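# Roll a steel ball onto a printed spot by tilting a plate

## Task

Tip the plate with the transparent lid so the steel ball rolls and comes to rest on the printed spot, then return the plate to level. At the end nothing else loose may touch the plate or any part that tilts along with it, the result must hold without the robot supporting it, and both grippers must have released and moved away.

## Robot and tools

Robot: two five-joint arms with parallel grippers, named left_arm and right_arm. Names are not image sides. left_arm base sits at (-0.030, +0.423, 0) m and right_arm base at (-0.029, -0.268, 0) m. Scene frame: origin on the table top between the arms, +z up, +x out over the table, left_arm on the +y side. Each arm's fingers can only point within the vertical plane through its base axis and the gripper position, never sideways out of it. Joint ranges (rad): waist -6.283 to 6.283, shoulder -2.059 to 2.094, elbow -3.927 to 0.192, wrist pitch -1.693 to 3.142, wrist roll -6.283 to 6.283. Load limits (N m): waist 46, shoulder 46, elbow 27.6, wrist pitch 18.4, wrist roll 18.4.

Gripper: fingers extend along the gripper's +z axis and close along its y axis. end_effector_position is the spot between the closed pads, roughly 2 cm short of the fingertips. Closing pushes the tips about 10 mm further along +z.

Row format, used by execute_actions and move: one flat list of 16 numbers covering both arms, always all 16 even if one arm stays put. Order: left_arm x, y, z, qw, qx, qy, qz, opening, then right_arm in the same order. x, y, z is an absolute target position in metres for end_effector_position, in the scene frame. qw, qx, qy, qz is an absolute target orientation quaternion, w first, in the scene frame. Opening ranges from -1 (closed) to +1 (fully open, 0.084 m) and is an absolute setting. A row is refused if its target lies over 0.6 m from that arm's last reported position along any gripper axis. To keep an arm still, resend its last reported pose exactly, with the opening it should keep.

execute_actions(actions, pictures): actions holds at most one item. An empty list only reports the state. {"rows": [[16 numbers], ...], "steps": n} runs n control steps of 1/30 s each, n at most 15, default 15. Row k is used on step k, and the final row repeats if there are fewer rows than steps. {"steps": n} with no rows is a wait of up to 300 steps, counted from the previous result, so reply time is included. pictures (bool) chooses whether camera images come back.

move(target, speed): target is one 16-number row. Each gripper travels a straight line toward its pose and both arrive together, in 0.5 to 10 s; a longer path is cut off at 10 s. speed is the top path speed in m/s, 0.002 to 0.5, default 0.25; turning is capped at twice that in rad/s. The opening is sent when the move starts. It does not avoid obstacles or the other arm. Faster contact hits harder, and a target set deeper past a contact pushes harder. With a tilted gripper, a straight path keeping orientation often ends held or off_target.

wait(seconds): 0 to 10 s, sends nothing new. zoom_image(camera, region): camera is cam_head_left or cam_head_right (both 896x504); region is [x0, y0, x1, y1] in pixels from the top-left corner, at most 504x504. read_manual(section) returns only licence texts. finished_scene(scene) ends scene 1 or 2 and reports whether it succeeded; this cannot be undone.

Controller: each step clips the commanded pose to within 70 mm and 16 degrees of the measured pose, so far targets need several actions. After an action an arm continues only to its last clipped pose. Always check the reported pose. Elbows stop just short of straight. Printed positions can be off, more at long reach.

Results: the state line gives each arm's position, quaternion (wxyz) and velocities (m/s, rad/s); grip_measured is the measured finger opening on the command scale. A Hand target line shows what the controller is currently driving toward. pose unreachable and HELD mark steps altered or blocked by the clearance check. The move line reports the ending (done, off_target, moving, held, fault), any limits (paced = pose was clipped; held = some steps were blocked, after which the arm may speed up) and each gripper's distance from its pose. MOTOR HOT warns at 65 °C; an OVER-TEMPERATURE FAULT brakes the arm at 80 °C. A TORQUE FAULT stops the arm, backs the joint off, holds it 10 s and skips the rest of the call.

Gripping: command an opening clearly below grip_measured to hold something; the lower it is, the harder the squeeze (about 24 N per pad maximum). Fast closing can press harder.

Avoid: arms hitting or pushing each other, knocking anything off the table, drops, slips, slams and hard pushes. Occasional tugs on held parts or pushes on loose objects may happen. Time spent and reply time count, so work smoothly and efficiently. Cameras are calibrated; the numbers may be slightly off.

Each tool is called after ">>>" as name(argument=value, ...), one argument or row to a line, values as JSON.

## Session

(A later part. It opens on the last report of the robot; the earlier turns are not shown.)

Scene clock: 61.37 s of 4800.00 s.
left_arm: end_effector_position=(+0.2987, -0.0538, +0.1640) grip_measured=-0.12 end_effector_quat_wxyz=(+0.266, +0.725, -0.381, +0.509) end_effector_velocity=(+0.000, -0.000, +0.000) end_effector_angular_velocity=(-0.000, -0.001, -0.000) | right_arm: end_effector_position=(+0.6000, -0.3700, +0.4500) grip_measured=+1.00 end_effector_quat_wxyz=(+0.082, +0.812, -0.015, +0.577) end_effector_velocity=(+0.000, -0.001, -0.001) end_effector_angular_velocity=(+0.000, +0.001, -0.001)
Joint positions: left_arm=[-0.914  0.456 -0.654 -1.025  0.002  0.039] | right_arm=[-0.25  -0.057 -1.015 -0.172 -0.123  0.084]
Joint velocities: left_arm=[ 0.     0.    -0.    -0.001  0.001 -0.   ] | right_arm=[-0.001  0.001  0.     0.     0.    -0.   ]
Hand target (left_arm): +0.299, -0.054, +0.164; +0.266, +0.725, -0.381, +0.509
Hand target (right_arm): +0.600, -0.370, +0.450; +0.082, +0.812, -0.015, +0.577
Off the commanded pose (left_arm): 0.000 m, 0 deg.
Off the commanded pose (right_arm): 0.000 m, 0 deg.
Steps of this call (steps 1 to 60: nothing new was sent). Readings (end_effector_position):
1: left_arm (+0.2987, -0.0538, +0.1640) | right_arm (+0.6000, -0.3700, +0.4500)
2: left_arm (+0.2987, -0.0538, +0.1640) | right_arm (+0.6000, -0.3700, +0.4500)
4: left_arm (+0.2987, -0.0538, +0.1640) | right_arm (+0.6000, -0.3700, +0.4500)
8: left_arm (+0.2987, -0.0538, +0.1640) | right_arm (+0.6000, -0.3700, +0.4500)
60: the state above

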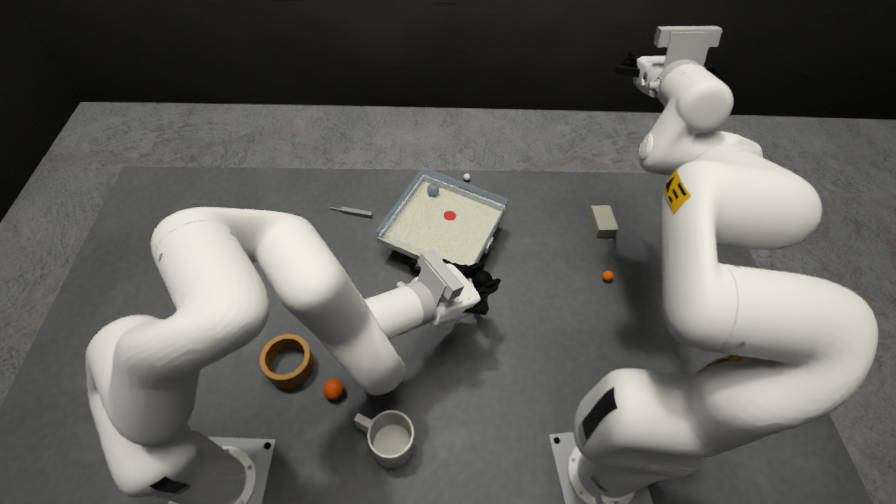

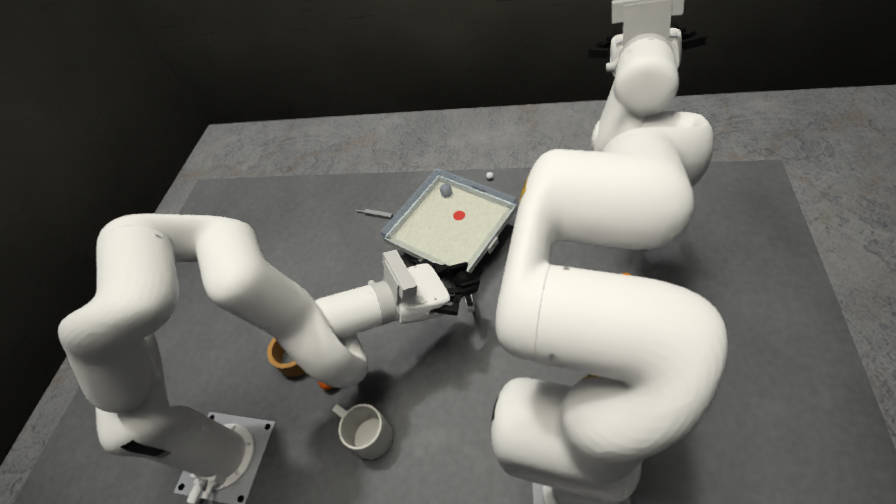

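Excellent: moved (5,6) px; need (17,21). Longer pulse.

>>> execute_actions(
  actions=[
    {"rows":[[0.2975,-0.0547,0.161,0.266,0.725,-0.381,0.509,-0.5,0.6,-0.37,0.45,0.082,0.812,-0.015,0.577,1]]},
  ],
  pictures=false,
)

>>> execute_actions(
  actions=[
    {"steps":9},
  ],
  pictures=false,
)

>>> execute_actions(
  actions=[
    {"rows":[[0.2987,-0.0538,0.164,0.266,0.725,-0.381,0.509,-0.5,0.6,-0.37,0.45,0.082,0.812,-0.015,0.577,1]]},
  ],
  pictures=false,
)

>>> wait(
  seconds=2.5,
)

>>> zoom_image(
  camera="cam_head_left",
  region=[360, 150, 540, 330],
)

Scene clock: 67.37 s of 4800.00 s.
left_arm: end_effector_position=(+0.2978, -0.0547, +0.1614) grip_measured=-0.12 end_effector_quat_wxyz=(+0.267, +0.724, -0.381, +0.509) end_effector_velocity=(-0.001, +0.001, -0.002) end_effector_angular_velocity=(+0.003, +0.004, +0.000) | right_arm: end_effector_position=(+0.6000, -0.3700, +0.4500) grip_measured=+1.00 end_effector_quat_wxyz=(+0.082, +0.812, -0.015, +0.577) end_effector_velocity=(+0.000, -0.000, +0.000) end_effector_angular_velocity=(-0.001, +0.000, +0.000)
Joint positions: left_arm=[-0.917  0.467 -0.657 -1.033  0.001  0.039] | right_arm=[-0.25  -0.057 -1.015 -0.172 -0.123  0.084]
Joint velocities: left_arm=[-0.     0.002  0.003  0.    -0.001 -0.   ] | right_arm=[-0.     0.    -0.     0.    -0.001 -0.   ]
Hand target (left_arm): +0.298, -0.055, +0.161; +0.267, +0.724, -0.382, +0.508
Hand target (right_arm): +0.600, -0.370, +0.450; +0.082, +0.812, -0.015, +0.577
Off the commanded pose (left_arm): 0.000 m, 0 deg.
Off the commanded pose (right_arm): 0.000 m, 0 deg.
Steps of this call (steps 1 to 90: nothing new was sent; then 2.50 s passed at rest; steps 91 to 105: all 15 steps of this action). Readings (end_effector_position):
91: left_arm (+0.2987, -0.0538, +0.1640) | right_arm (+0.6000, -0.3700, +0.4500)
92: left_arm (+0.2987, -0.0539, +0.1638) | right_arm (+0.6000, -0.3700, +0.4500)
94: left_arm (+0.2984, -0.0543, +0.1630) | right_arm (+0.6000, -0.3700, +0.4500)
98: left_arm (+0.2981, -0.0547, +0.1621) | right_arm (+0.6000, -0.3700, +0.4500)
105: the state above

Scene clock: 67.67 s of 4800.00 s.
left_arm: end_effector_position=(+0.2976, -0.0546, +0.1610) grip_measured=-0.12 end_effector_quat_wxyz=(+0.267, +0.724, -0.382, +0.508) end_effector_velocity=(-0.001, -0.000, -0.001) end_effector_angular_velocity=(+0.001, +0.002, -0.001) | right_arm: end_effector_position=(+0.6000, -0.3700, +0.4500) grip_measured=+1.00 end_effector_quat_wxyz=(+0.082, +0.812, -0.015, +0.577) end_effector_velocity=(+0.000, -0.001, +0.000) end_effector_angular_velocity=(-0.000, -0.001, -0.001)
Joint positions: left_arm=[-0.917  0.467 -0.657 -1.033  0.001  0.039] | right_arm=[-0.25  -0.057 -1.015 -0.172 -0.123  0.084]
Joint velocities: left_arm=[-0.001  0.002 -0.     0.    -0.001 -0.   ] | right_arm=[-0.001  0.    -0.001 -0.     0.     0.   ]
Hand target (left_arm): +0.298, -0.055, +0.161; +0.267, +0.724, -0.382, +0.508
Hand target (right_arm): +0.600, -0.370, +0.450; +0.082, +0.812, -0.015, +0.577
Off the commanded pose (left_arm): 0.000 m, 0 deg.
Off the commanded pose (right_arm): 0.000 m, 0 deg.
Steps of this call (steps 1 to 9: nothing new was sent). Readings (end_effector_position):
1: left_arm (+0.2978, -0.0546, +0.1613) | right_arm (+0.6000, -0.3700, +0.4500)
2: left_arm (+0.2977, -0.0546, +0.1612) | right_arm (+0.6000, -0.3700, +0.4500)
4: left_arm (+0.2977, -0.0546, +0.1612) | right_arm (+0.6000, -0.3700, +0.4500)
8: left_arm (+0.2976, -0.0546, +0.1610) | right_arm (+0.6000, -0.3700, +0.4500)
9: the state above

Scene clock: 68.17 s of 4800.00 s.
left_arm: end_effector_position=(+0.2985, -0.0537, +0.1636) grip_measured=-0.12 end_effector_quat_wxyz=(+0.266, +0.725, -0.381, +0.508) end_effector_velocity=(+0.001, -0.000, +0.003) end_effector_angular_velocity=(-0.006, -0.004, +0.001) | right_arm: end_effector_position=(+0.6000, -0.3700, +0.4500) grip_measured=+1.00 end_effector_quat_wxyz=(+0.082, +0.812, -0.015, +0.577) end_effector_velocity=(-0.000, -0.000, +0.000) end_effector_angular_velocity=(-0.000, -0.000, -0.000)
Joint positions: left_arm=[-0.915  0.457 -0.654 -1.025  0.002  0.039] | right_arm=[-0.25  -0.057 -1.015 -0.172 -0.123  0.084]
Joint velocities: left_arm=[ 0.001 -0.002 -0.002 -0.003  0.     0.   ] | right_arm=[-0. -0. -0.  0. -0. -0.]
Hand target (left_arm): +0.299, -0.054, +0.164; +0.266, +0.725, -0.381, +0.509
Hand target (right_arm): +0.600, -0.370, +0.450; +0.082, +0.812, -0.015, +0.577
Off the commanded pose (left_arm): 0.000 m, 0 deg.
Off the commanded pose (right_arm): 0.000 m, 0 deg.
Steps of this call (steps 1 to 15: all 15 steps of this action). Readings (end_effector_position):
1: left_arm (+0.2977, -0.0546, +0.1611) | right_arm (+0.6000, -0.3700, +0.4500)
2: left_arm (+0.2977, -0.0545, +0.1612) | right_arm (+0.6000, -0.3700, +0.4500)
4: left_arm (+0.2979, -0.0541, +0.1621) | right_arm (+0.6000, -0.3700, +0.4500)
8: left_arm (+0.2982, -0.0537, +0.1629) | right_arm (+0.6000, -0.3700, +0.4500)
15: the state above

Scene clock: 70.67 s of 4800.00 s.
left_arm: end_effector_position=(+0.2987, -0.0538, +0.1640) grip_measured=-0.12 end_effector_quat_wxyz=(+0.266, +0.725, -0.381, +0.509) end_effector_velocity=(-0.000, -0.000, -0.000) end_effector_angular_velocity=(+0.001, +0.000, -0.001) | right_arm: end_effector_position=(+0.6000, -0.3700, +0.4500) grip_measured=+1.00 end_effector_quat_wxyz=(+0.082, +0.812, -0.015, +0.577) end_effector_velocity=(-0.000, +0.000, +0.000) end_effector_angular_velocity=(+0.000, -0.000, +0.000)
Joint positions: left_arm=[-0.915  0.456 -0.654 -1.025  0.002  0.039] | right_arm=[-0.25  -0.057 -1.015 -0.172 -0.123  0.084]
Joint velocities: left_arm=[-0.001 -0.     0.     0.001  0.001  0.   ] | right_arm=[ 0. -0.  0. -0.  0.  0.]
Hand target (left_arm): +0.299, -0.054, +0.164; +0.266, +0.725, -0.381, +0.509
Hand target (right_arm): +0.600, -0.370, +0.450; +0.082, +0.812, -0.015, +0.577
Off the commanded pose (left_arm): 0.000 m, 0 deg.
Off the commanded pose (right_arm): 0.000 m, 0 deg.
Steps of this call (steps 1 to 75: nothing new was sent). Readings (end_effector_position):
1: left_arm (+0.2985, -0.0538, +0.1637) | right_arm (+0.6000, -0.3700, +0.4500)
2: left_arm (+0.2986, -0.0538, +0.1637) | right_arm (+0.6000, -0.3700, +0.4500)
4: left_arm (+0.2986, -0.0538, +0.1638) | right_arm (+0.6000, -0.3700, +0.4500)
8: left_arm (+0.2987, -0.0538, +0.1640) | right_arm (+0.6000, -0.3700, +0.4500)
75: the state above

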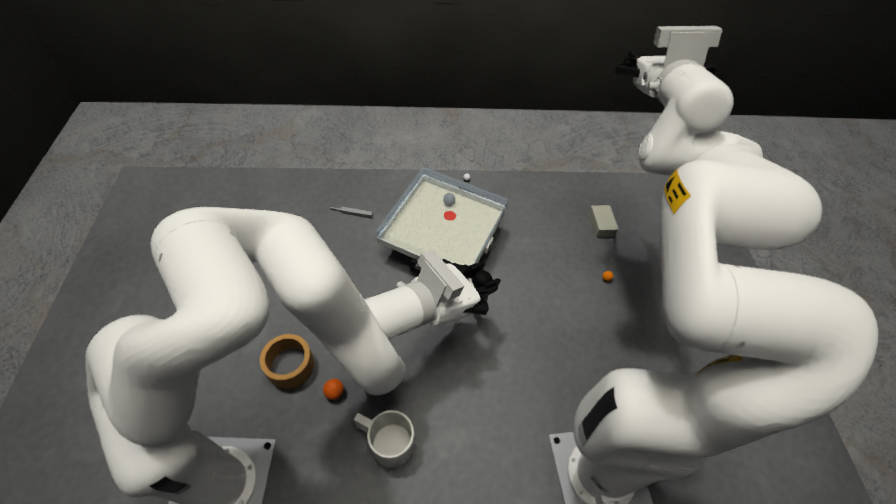

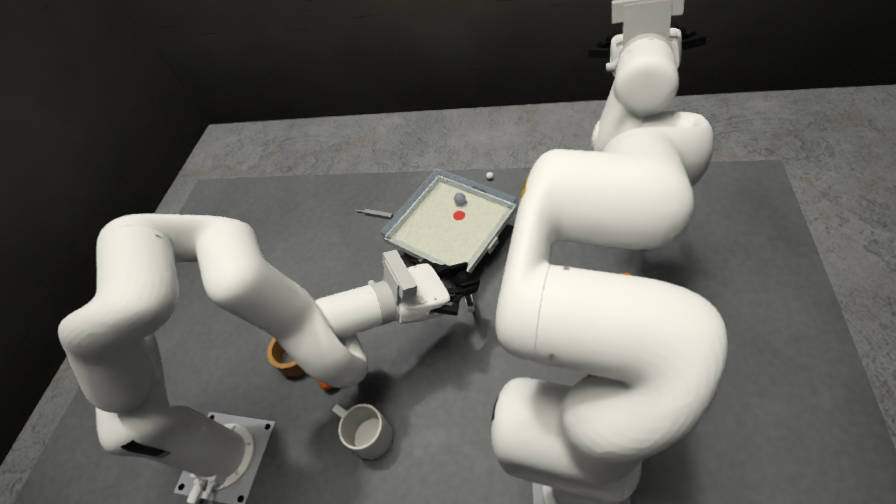

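Region (360, 150, 540, 330) of cam_head_left's 896x504 image, scaled by 2.800, with more detail than that image has.

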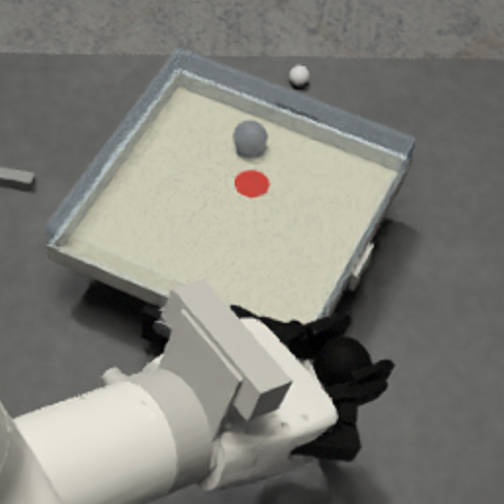

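>>> execute_actions(
  actions=[
    {"rows":[[0.2971,-0.0538,0.1608,0.266,0.725,-0.381,0.509,-0.5,0.6,-0.37,0.45,0.082,0.812,-0.015,0.577,1]]},
  ],
  pictures=false,
)

>>> execute_actions(
  actions=[
    {"steps":6},
  ],
  pictures=false,
)

>>> execute_actions(
  actions=[
    {"rows":[[0.2987,-0.0538,0.164,0.266,0.725,-0.381,0.509,-0.5,0.6,-0.37,0.45,0.082,0.812,-0.015,0.577,1]]},
  ],
  pictures=false,
)

>>> wait(
  seconds=2,
)

>>> zoom_image(
  camera="cam_head_left",
  region=[360, 150, 540, 330],
)

Scene clock: 74.90 s of 4800.00 s.
left_arm: end_effector_position=(+0.2974, -0.0537, +0.1611) grip_measured=-0.12 end_effector_quat_wxyz=(+0.267, +0.724, -0.381, +0.509) end_effector_velocity=(-0.000, +0.000, -0.002) end_effector_angular_velocity=(+0.004, +0.004, +0.000) | right_arm: end_effector_position=(+0.6000, -0.3700, +0.4500) grip_measured=+1.00 end_effector_quat_wxyz=(+0.082, +0.812, -0.015, +0.577) end_effector_velocity=(+0.000, -0.000, -0.000) end_effector_angular_velocity=(+0.001, +0.001, -0.000)
Joint positions: left_arm=[-0.916  0.466 -0.654 -1.036  0.002  0.039] | right_arm=[-0.25  -0.057 -1.015 -0.172 -0.123  0.084]
Joint velocities: left_arm=[-0.     0.003  0.001  0.002 -0.001 -0.   ] | right_arm=[-0.     0.001 -0.     0.     0.001  0.   ]
Hand target (left_arm): +0.297, -0.054, +0.161; +0.267, +0.724, -0.382, +0.508
Hand target (right_arm): +0.600, -0.370, +0.450; +0.082, +0.812, -0.015, +0.577
Off the commanded pose (left_arm): 0.000 m, 0 deg.
Off the commanded pose (right_arm): 0.000 m, 0 deg.
Steps of this call (steps 1 to 90: nothing new was sent; then 0.73 s passed at rest; steps 91 to 105: all 15 steps of this action). Readings (end_effector_position):
91: left_arm (+0.2987, -0.0538, +0.1640) | right_arm (+0.6000, -0.3700, +0.4500)
92: left_arm (+0.2986, -0.0538, +0.1638) | right_arm (+0.6000, -0.3700, +0.4500)
94: left_arm (+0.2983, -0.0539, +0.1631) | right_arm (+0.6000, -0.3700, +0.4500)
98: left_arm (+0.2977, -0.0538, +0.1618) | right_arm (+0.6000, -0.3700, +0.4500)
105: the state above

Scene clock: 75.10 s of 4800.00 s.
left_arm: end_effector_position=(+0.2973, -0.0537, +0.1609) grip_measured=-0.12 end_effector_quat_wxyz=(+0.267, +0.724, -0.382, +0.508) end_effector_velocity=(+0.000, +0.000, -0.001) end_effector_angular_velocity=(+0.002, +0.000, +0.000) | right_arm: end_effector_position=(+0.6000, -0.3700, +0.4500) grip_measured=+1.00 end_effector_quat_wxyz=(+0.082, +0.812, -0.015, +0.577) end_effector_velocity=(-0.000, +0.000, +0.000) end_effector_angular_velocity=(+0.000, -0.000, +0.000)
Joint positions: left_arm=[-0.916  0.466 -0.654 -1.036  0.001  0.039] | right_arm=[-0.25  -0.057 -1.015 -0.172 -0.123  0.084]
Joint velocities: left_arm=[ 0.     0.     0.     0.001  0.001 -0.   ] | right_arm=[ 0.001 -0.001  0.001  0.     0.     0.   ]
Hand target (left_arm): +0.297, -0.054, +0.161; +0.267, +0.724, -0.382, +0.508
Hand target (right_arm): +0.600, -0.370, +0.450; +0.082, +0.812, -0.015, +0.577
Off the commanded pose (left_arm): 0.000 m, 0 deg.
Off the commanded pose (right_arm): 0.000 m, 0 deg.
Steps of this call (steps 1 to 6: nothing new was sent). Readings (end_effector_position):
1: left_arm (+0.2974, -0.0537, +0.1611) | right_arm (+0.6000, -0.3700, +0.4500)
2: left_arm (+0.2973, -0.0537, +0.1610) | right_arm (+0.6000, -0.3700, +0.4500)
4: left_arm (+0.2973, -0.0537, +0.1610) | right_arm (+0.6000, -0.3700, +0.4500)
6: the state above

Scene clock: 75.60 s of 4800.00 s.
left_arm: end_effector_position=(+0.2985, -0.0538, +0.1636) grip_measured=-0.12 end_effector_quat_wxyz=(+0.266, +0.725, -0.381, +0.508) end_effector_velocity=(+0.001, -0.001, +0.002) end_effector_angular_velocity=(-0.003, -0.003, -0.000) | right_arm: end_effector_position=(+0.6000, -0.3700, +0.4500) grip_measured=+1.00 end_effector_quat_wxyz=(+0.082, +0.812, -0.015, +0.577) end_effector_velocity=(-0.000, -0.001, -0.001) end_effector_angular_velocity=(+0.000, +0.001, -0.001)
Joint positions: left_arm=[-0.915  0.457 -0.654 -1.025  0.002  0.039] | right_arm=[-0.25  -0.057 -1.015 -0.172 -0.123  0.084]
Joint velocities: left_arm=[ 0.    -0.003 -0.002 -0.     0.001  0.   ] | right_arm=[-0.001  0.001  0.    -0.     0.    -0.   ]
Hand target (left_arm): +0.299, -0.054, +0.164; +0.266, +0.725, -0.381, +0.509
Hand target (right_arm): +0.600, -0.370, +0.450; +0.082, +0.812, -0.015, +0.577
Off the commanded pose (left_arm): 0.000 m, 0 deg.
Off the commanded pose (right_arm): 0.000 m, 0 deg.
Steps of this call (steps 1 to 15: all 15 steps of this action). Readings (end_effector_position):
1: left_arm (+0.2973, -0.0537, +0.1609) | right_arm (+0.6000, -0.3700, +0.4500)
2: left_arm (+0.2974, -0.0537, +0.1611) | right_arm (+0.6000, -0.3700, +0.4500)
4: left_arm (+0.2976, -0.0536, +0.1616) | right_arm (+0.6000, -0.3700, +0.4500)
8: left_arm (+0.2982, -0.0537, +0.1629) | right_arm (+0.6000, -0.3700, +0.4500)
15: the state above

Scene clock: 77.60 s of 4800.00 s.
left_arm: end_effector_position=(+0.2987, -0.0538, +0.1640) grip_measured=-0.12 end_effector_quat_wxyz=(+0.266, +0.725, -0.381, +0.509) end_effector_velocity=(+0.000, -0.000, -0.000) end_effector_angular_velocity=(+0.000, +0.000, +0.000) | right_arm: end_effector_position=(+0.6000, -0.3700, +0.4500) grip_measured=+1.00 end_effector_quat_wxyz=(+0.082, +0.812, -0.015, +0.577) end_effector_velocity=(-0.000, +0.001, +0.000) end_effector_angular_velocity=(+0.000, -0.001, +0.001)
Joint positions: left_arm=[-0.915  0.456 -0.654 -1.025  0.002  0.039] | right_arm=[-0.25  -0.057 -1.015 -0.172 -0.123  0.084]
Joint velocities: left_arm=[ 0. -0. -0.  0. -0. -0.] | right_arm=[ 0.001 -0.001  0.001  0.     0.    -0.   ]
Hand target (left_arm): +0.299, -0.054, +0.164; +0.266, +0.725, -0.381, +0.509
Hand target (right_arm): +0.600, -0.370, +0.450; +0.082, +0.812, -0.015, +0.577
Off the commanded pose (left_arm): 0.000 m, 0 deg.
Off the commanded pose (right_arm): 0.000 m, 0 deg.
Steps of this call (steps 1 to 60: nothing new was sent). Readings (end_effector_position):
1: left_arm (+0.2986, -0.0538, +0.1637) | right_arm (+0.6000, -0.3700, +0.4500)
2: left_arm (+0.2986, -0.0538, +0.1637) | right_arm (+0.6000, -0.3700, +0.4500)
4: left_arm (+0.2986, -0.0538, +0.1638) | right_arm (+0.6000, -0.3700, +0.4500)
8: left_arm (+0.2987, -0.0538, +0.1639) | right_arm (+0.6000, -0.3700, +0.4500)
60: the state above

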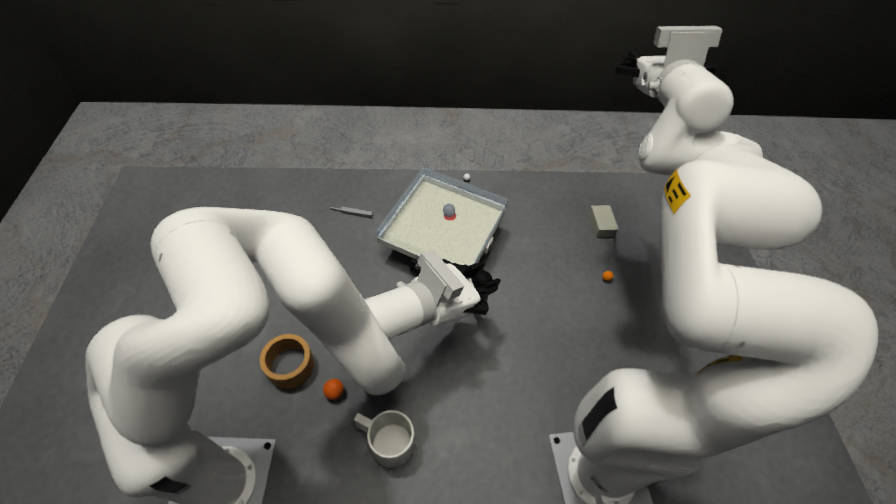

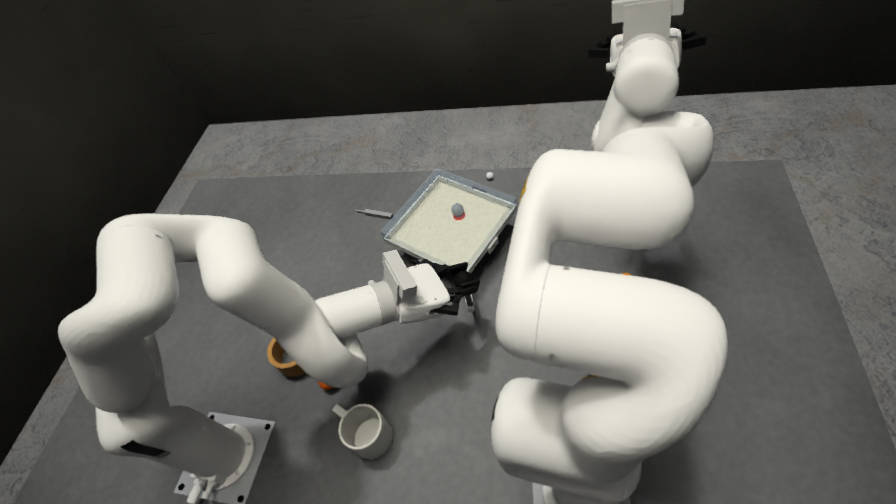

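Region (360, 150, 540, 330) of cam_head_left's 896x504 image, scaled by 2.800, with more detail than that image has.

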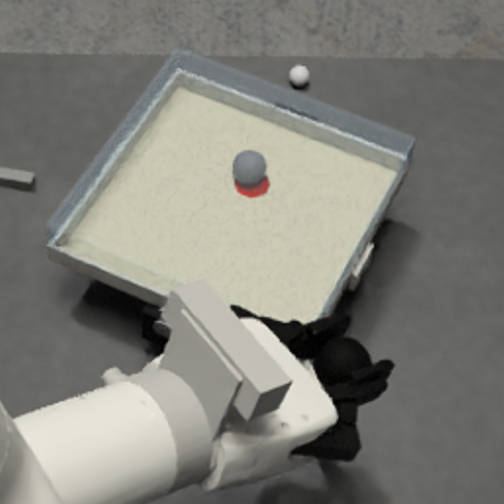

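Within ~6 mm of centre. Release.

>>> move(
  target=[0.2987,-0.0538,0.164,0.266,0.725,-0.381,0.509,1,0.6,-0.37,0.45,0.082,0.812,-0.015,0.577,1],
)

>>> move(
  target=[0.25,0.017,0.27,0.266,0.725,-0.381,0.509,1,0.6,-0.37,0.45,0.082,0.812,-0.015,0.577,1],
)

>>> zoom_image(
  camera="cam_head_right",
  region=[360, 150, 540, 330],
)

Scene clock: 80.60 s of 4800.00 s.
left_arm: end_effector_position=(+0.2988, -0.0537, +0.1640) grip_measured=+1.00 end_effector_quat_wxyz=(+0.266, +0.725, -0.381, +0.509) end_effector_velocity=(-0.000, -0.000, +0.000) end_effector_angular_velocity=(-0.000, -0.001, -0.001) | right_arm: end_effector_position=(+0.6000, -0.3700, +0.4500) grip_measured=+1.00 end_effector_quat_wxyz=(+0.082, +0.812, -0.015, +0.577) end_effector_velocity=(-0.000, -0.002, +0.002) end_effector_angular_velocity=(-0.000, -0.002, -0.003)
Joint positions: left_arm=[-0.914  0.456 -0.654 -1.025  0.002  0.084] | right_arm=[-0.25  -0.057 -1.015 -0.172 -0.123  0.084]
Joint velocities: left_arm=[-0.001 -0.    -0.    -0.     0.     0.   ] | right_arm=[-0.003 -0.001 -0.001  0.    -0.     0.   ]
Hand target (left_arm): +0.299, -0.054, +0.164; +0.266, +0.725, -0.381, +0.509
Hand target (right_arm): +0.600, -0.370, +0.450; +0.082, +0.812, -0.015, +0.577
Off the commanded pose (left_arm): 0.000 m, 0 deg.
Off the commanded pose (right_arm): 0.000 m, 0 deg.
move: done

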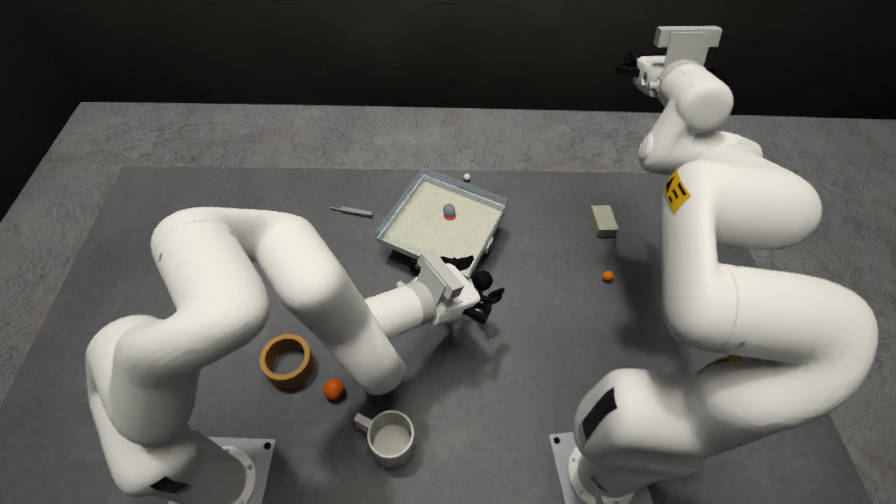

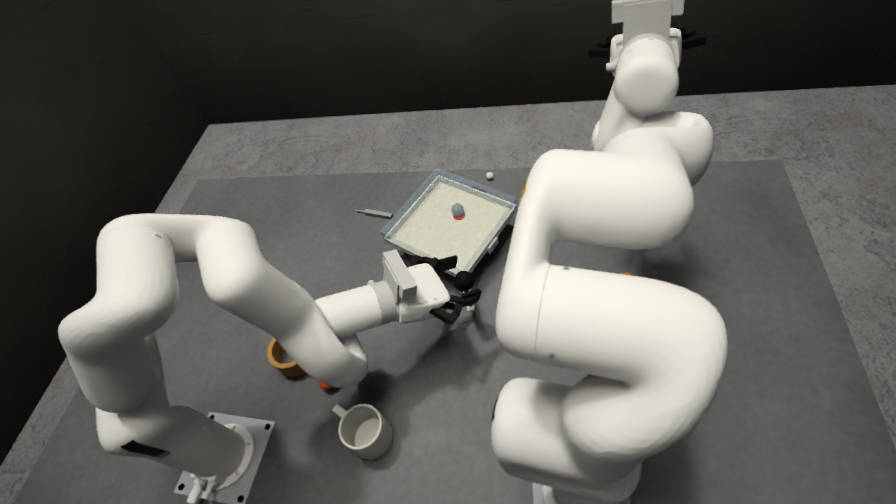

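Scene clock: 81.77 s of 4800.00 s.
left_arm: end_effector_position=(+0.2501, +0.0170, +0.2692) grip_measured=+1.00 end_effector_quat_wxyz=(+0.266, +0.725, -0.381, +0.509) end_effector_velocity=(-0.001, +0.001, +0.002) end_effector_angular_velocity=(+0.002, +0.003, +0.000) | right_arm: end_effector_position=(+0.6000, -0.3700, +0.4500) grip_measured=+1.00 end_effector_quat_wxyz=(+0.082, +0.812, -0.015, +0.577) end_effector_velocity=(-0.000, -0.000, +0.000) end_effector_angular_velocity=(+0.000, -0.000, -0.000)
Joint positions: left_arm=[-0.914 -0.153 -0.306 -0.764  0.002  0.084] | right_arm=[-0.25  -0.057 -1.015 -0.172 -0.123  0.084]
Joint velocities: left_arm=[ 0.    -0.014  0.003  0.015 -0.001  0.   ] | right_arm=[-0. -0.  0.  0.  0.  0.]
Hand target (left_arm): +0.250, +0.017, +0.270; +0.266, +0.725, -0.381, +0.509
Hand target (right_arm): +0.600, -0.370, +0.450; +0.082, +0.812, -0.015, +0.577
Off the commanded pose (left_arm): 0.001 m, 0 deg.
Off the commanded pose (right_arm): 0.000 m, 0 deg.
move: done

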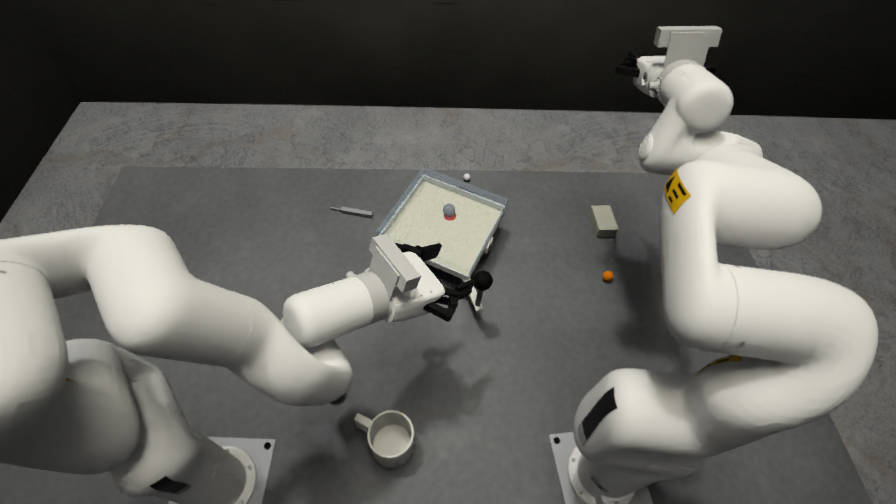

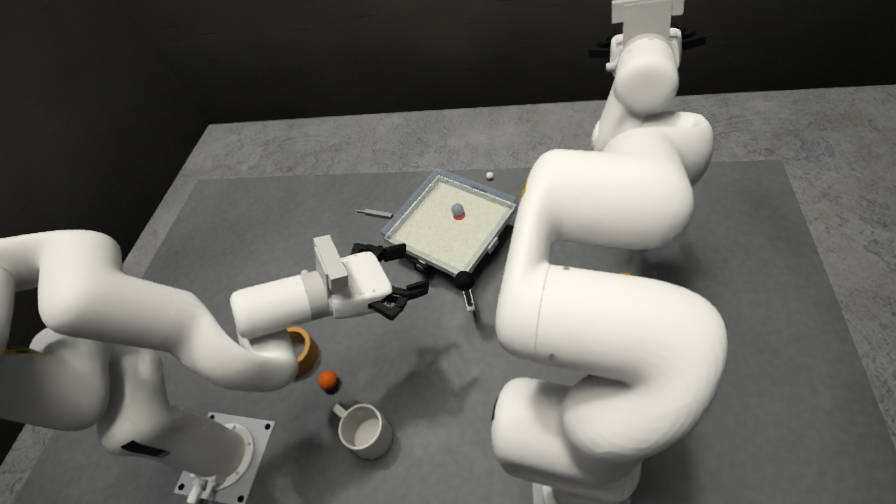

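Region (360, 150, 540, 330) of cam_head_right's 896x504 image, scaled by 2.800, with more detail than that image has.

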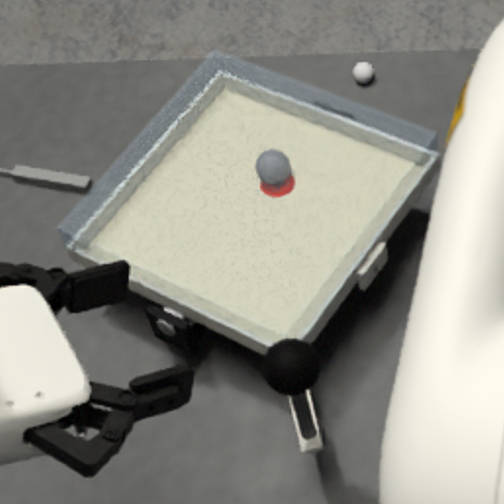

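>>> finished_scene(
  scene=1,
)

The scene is finished: the task was done.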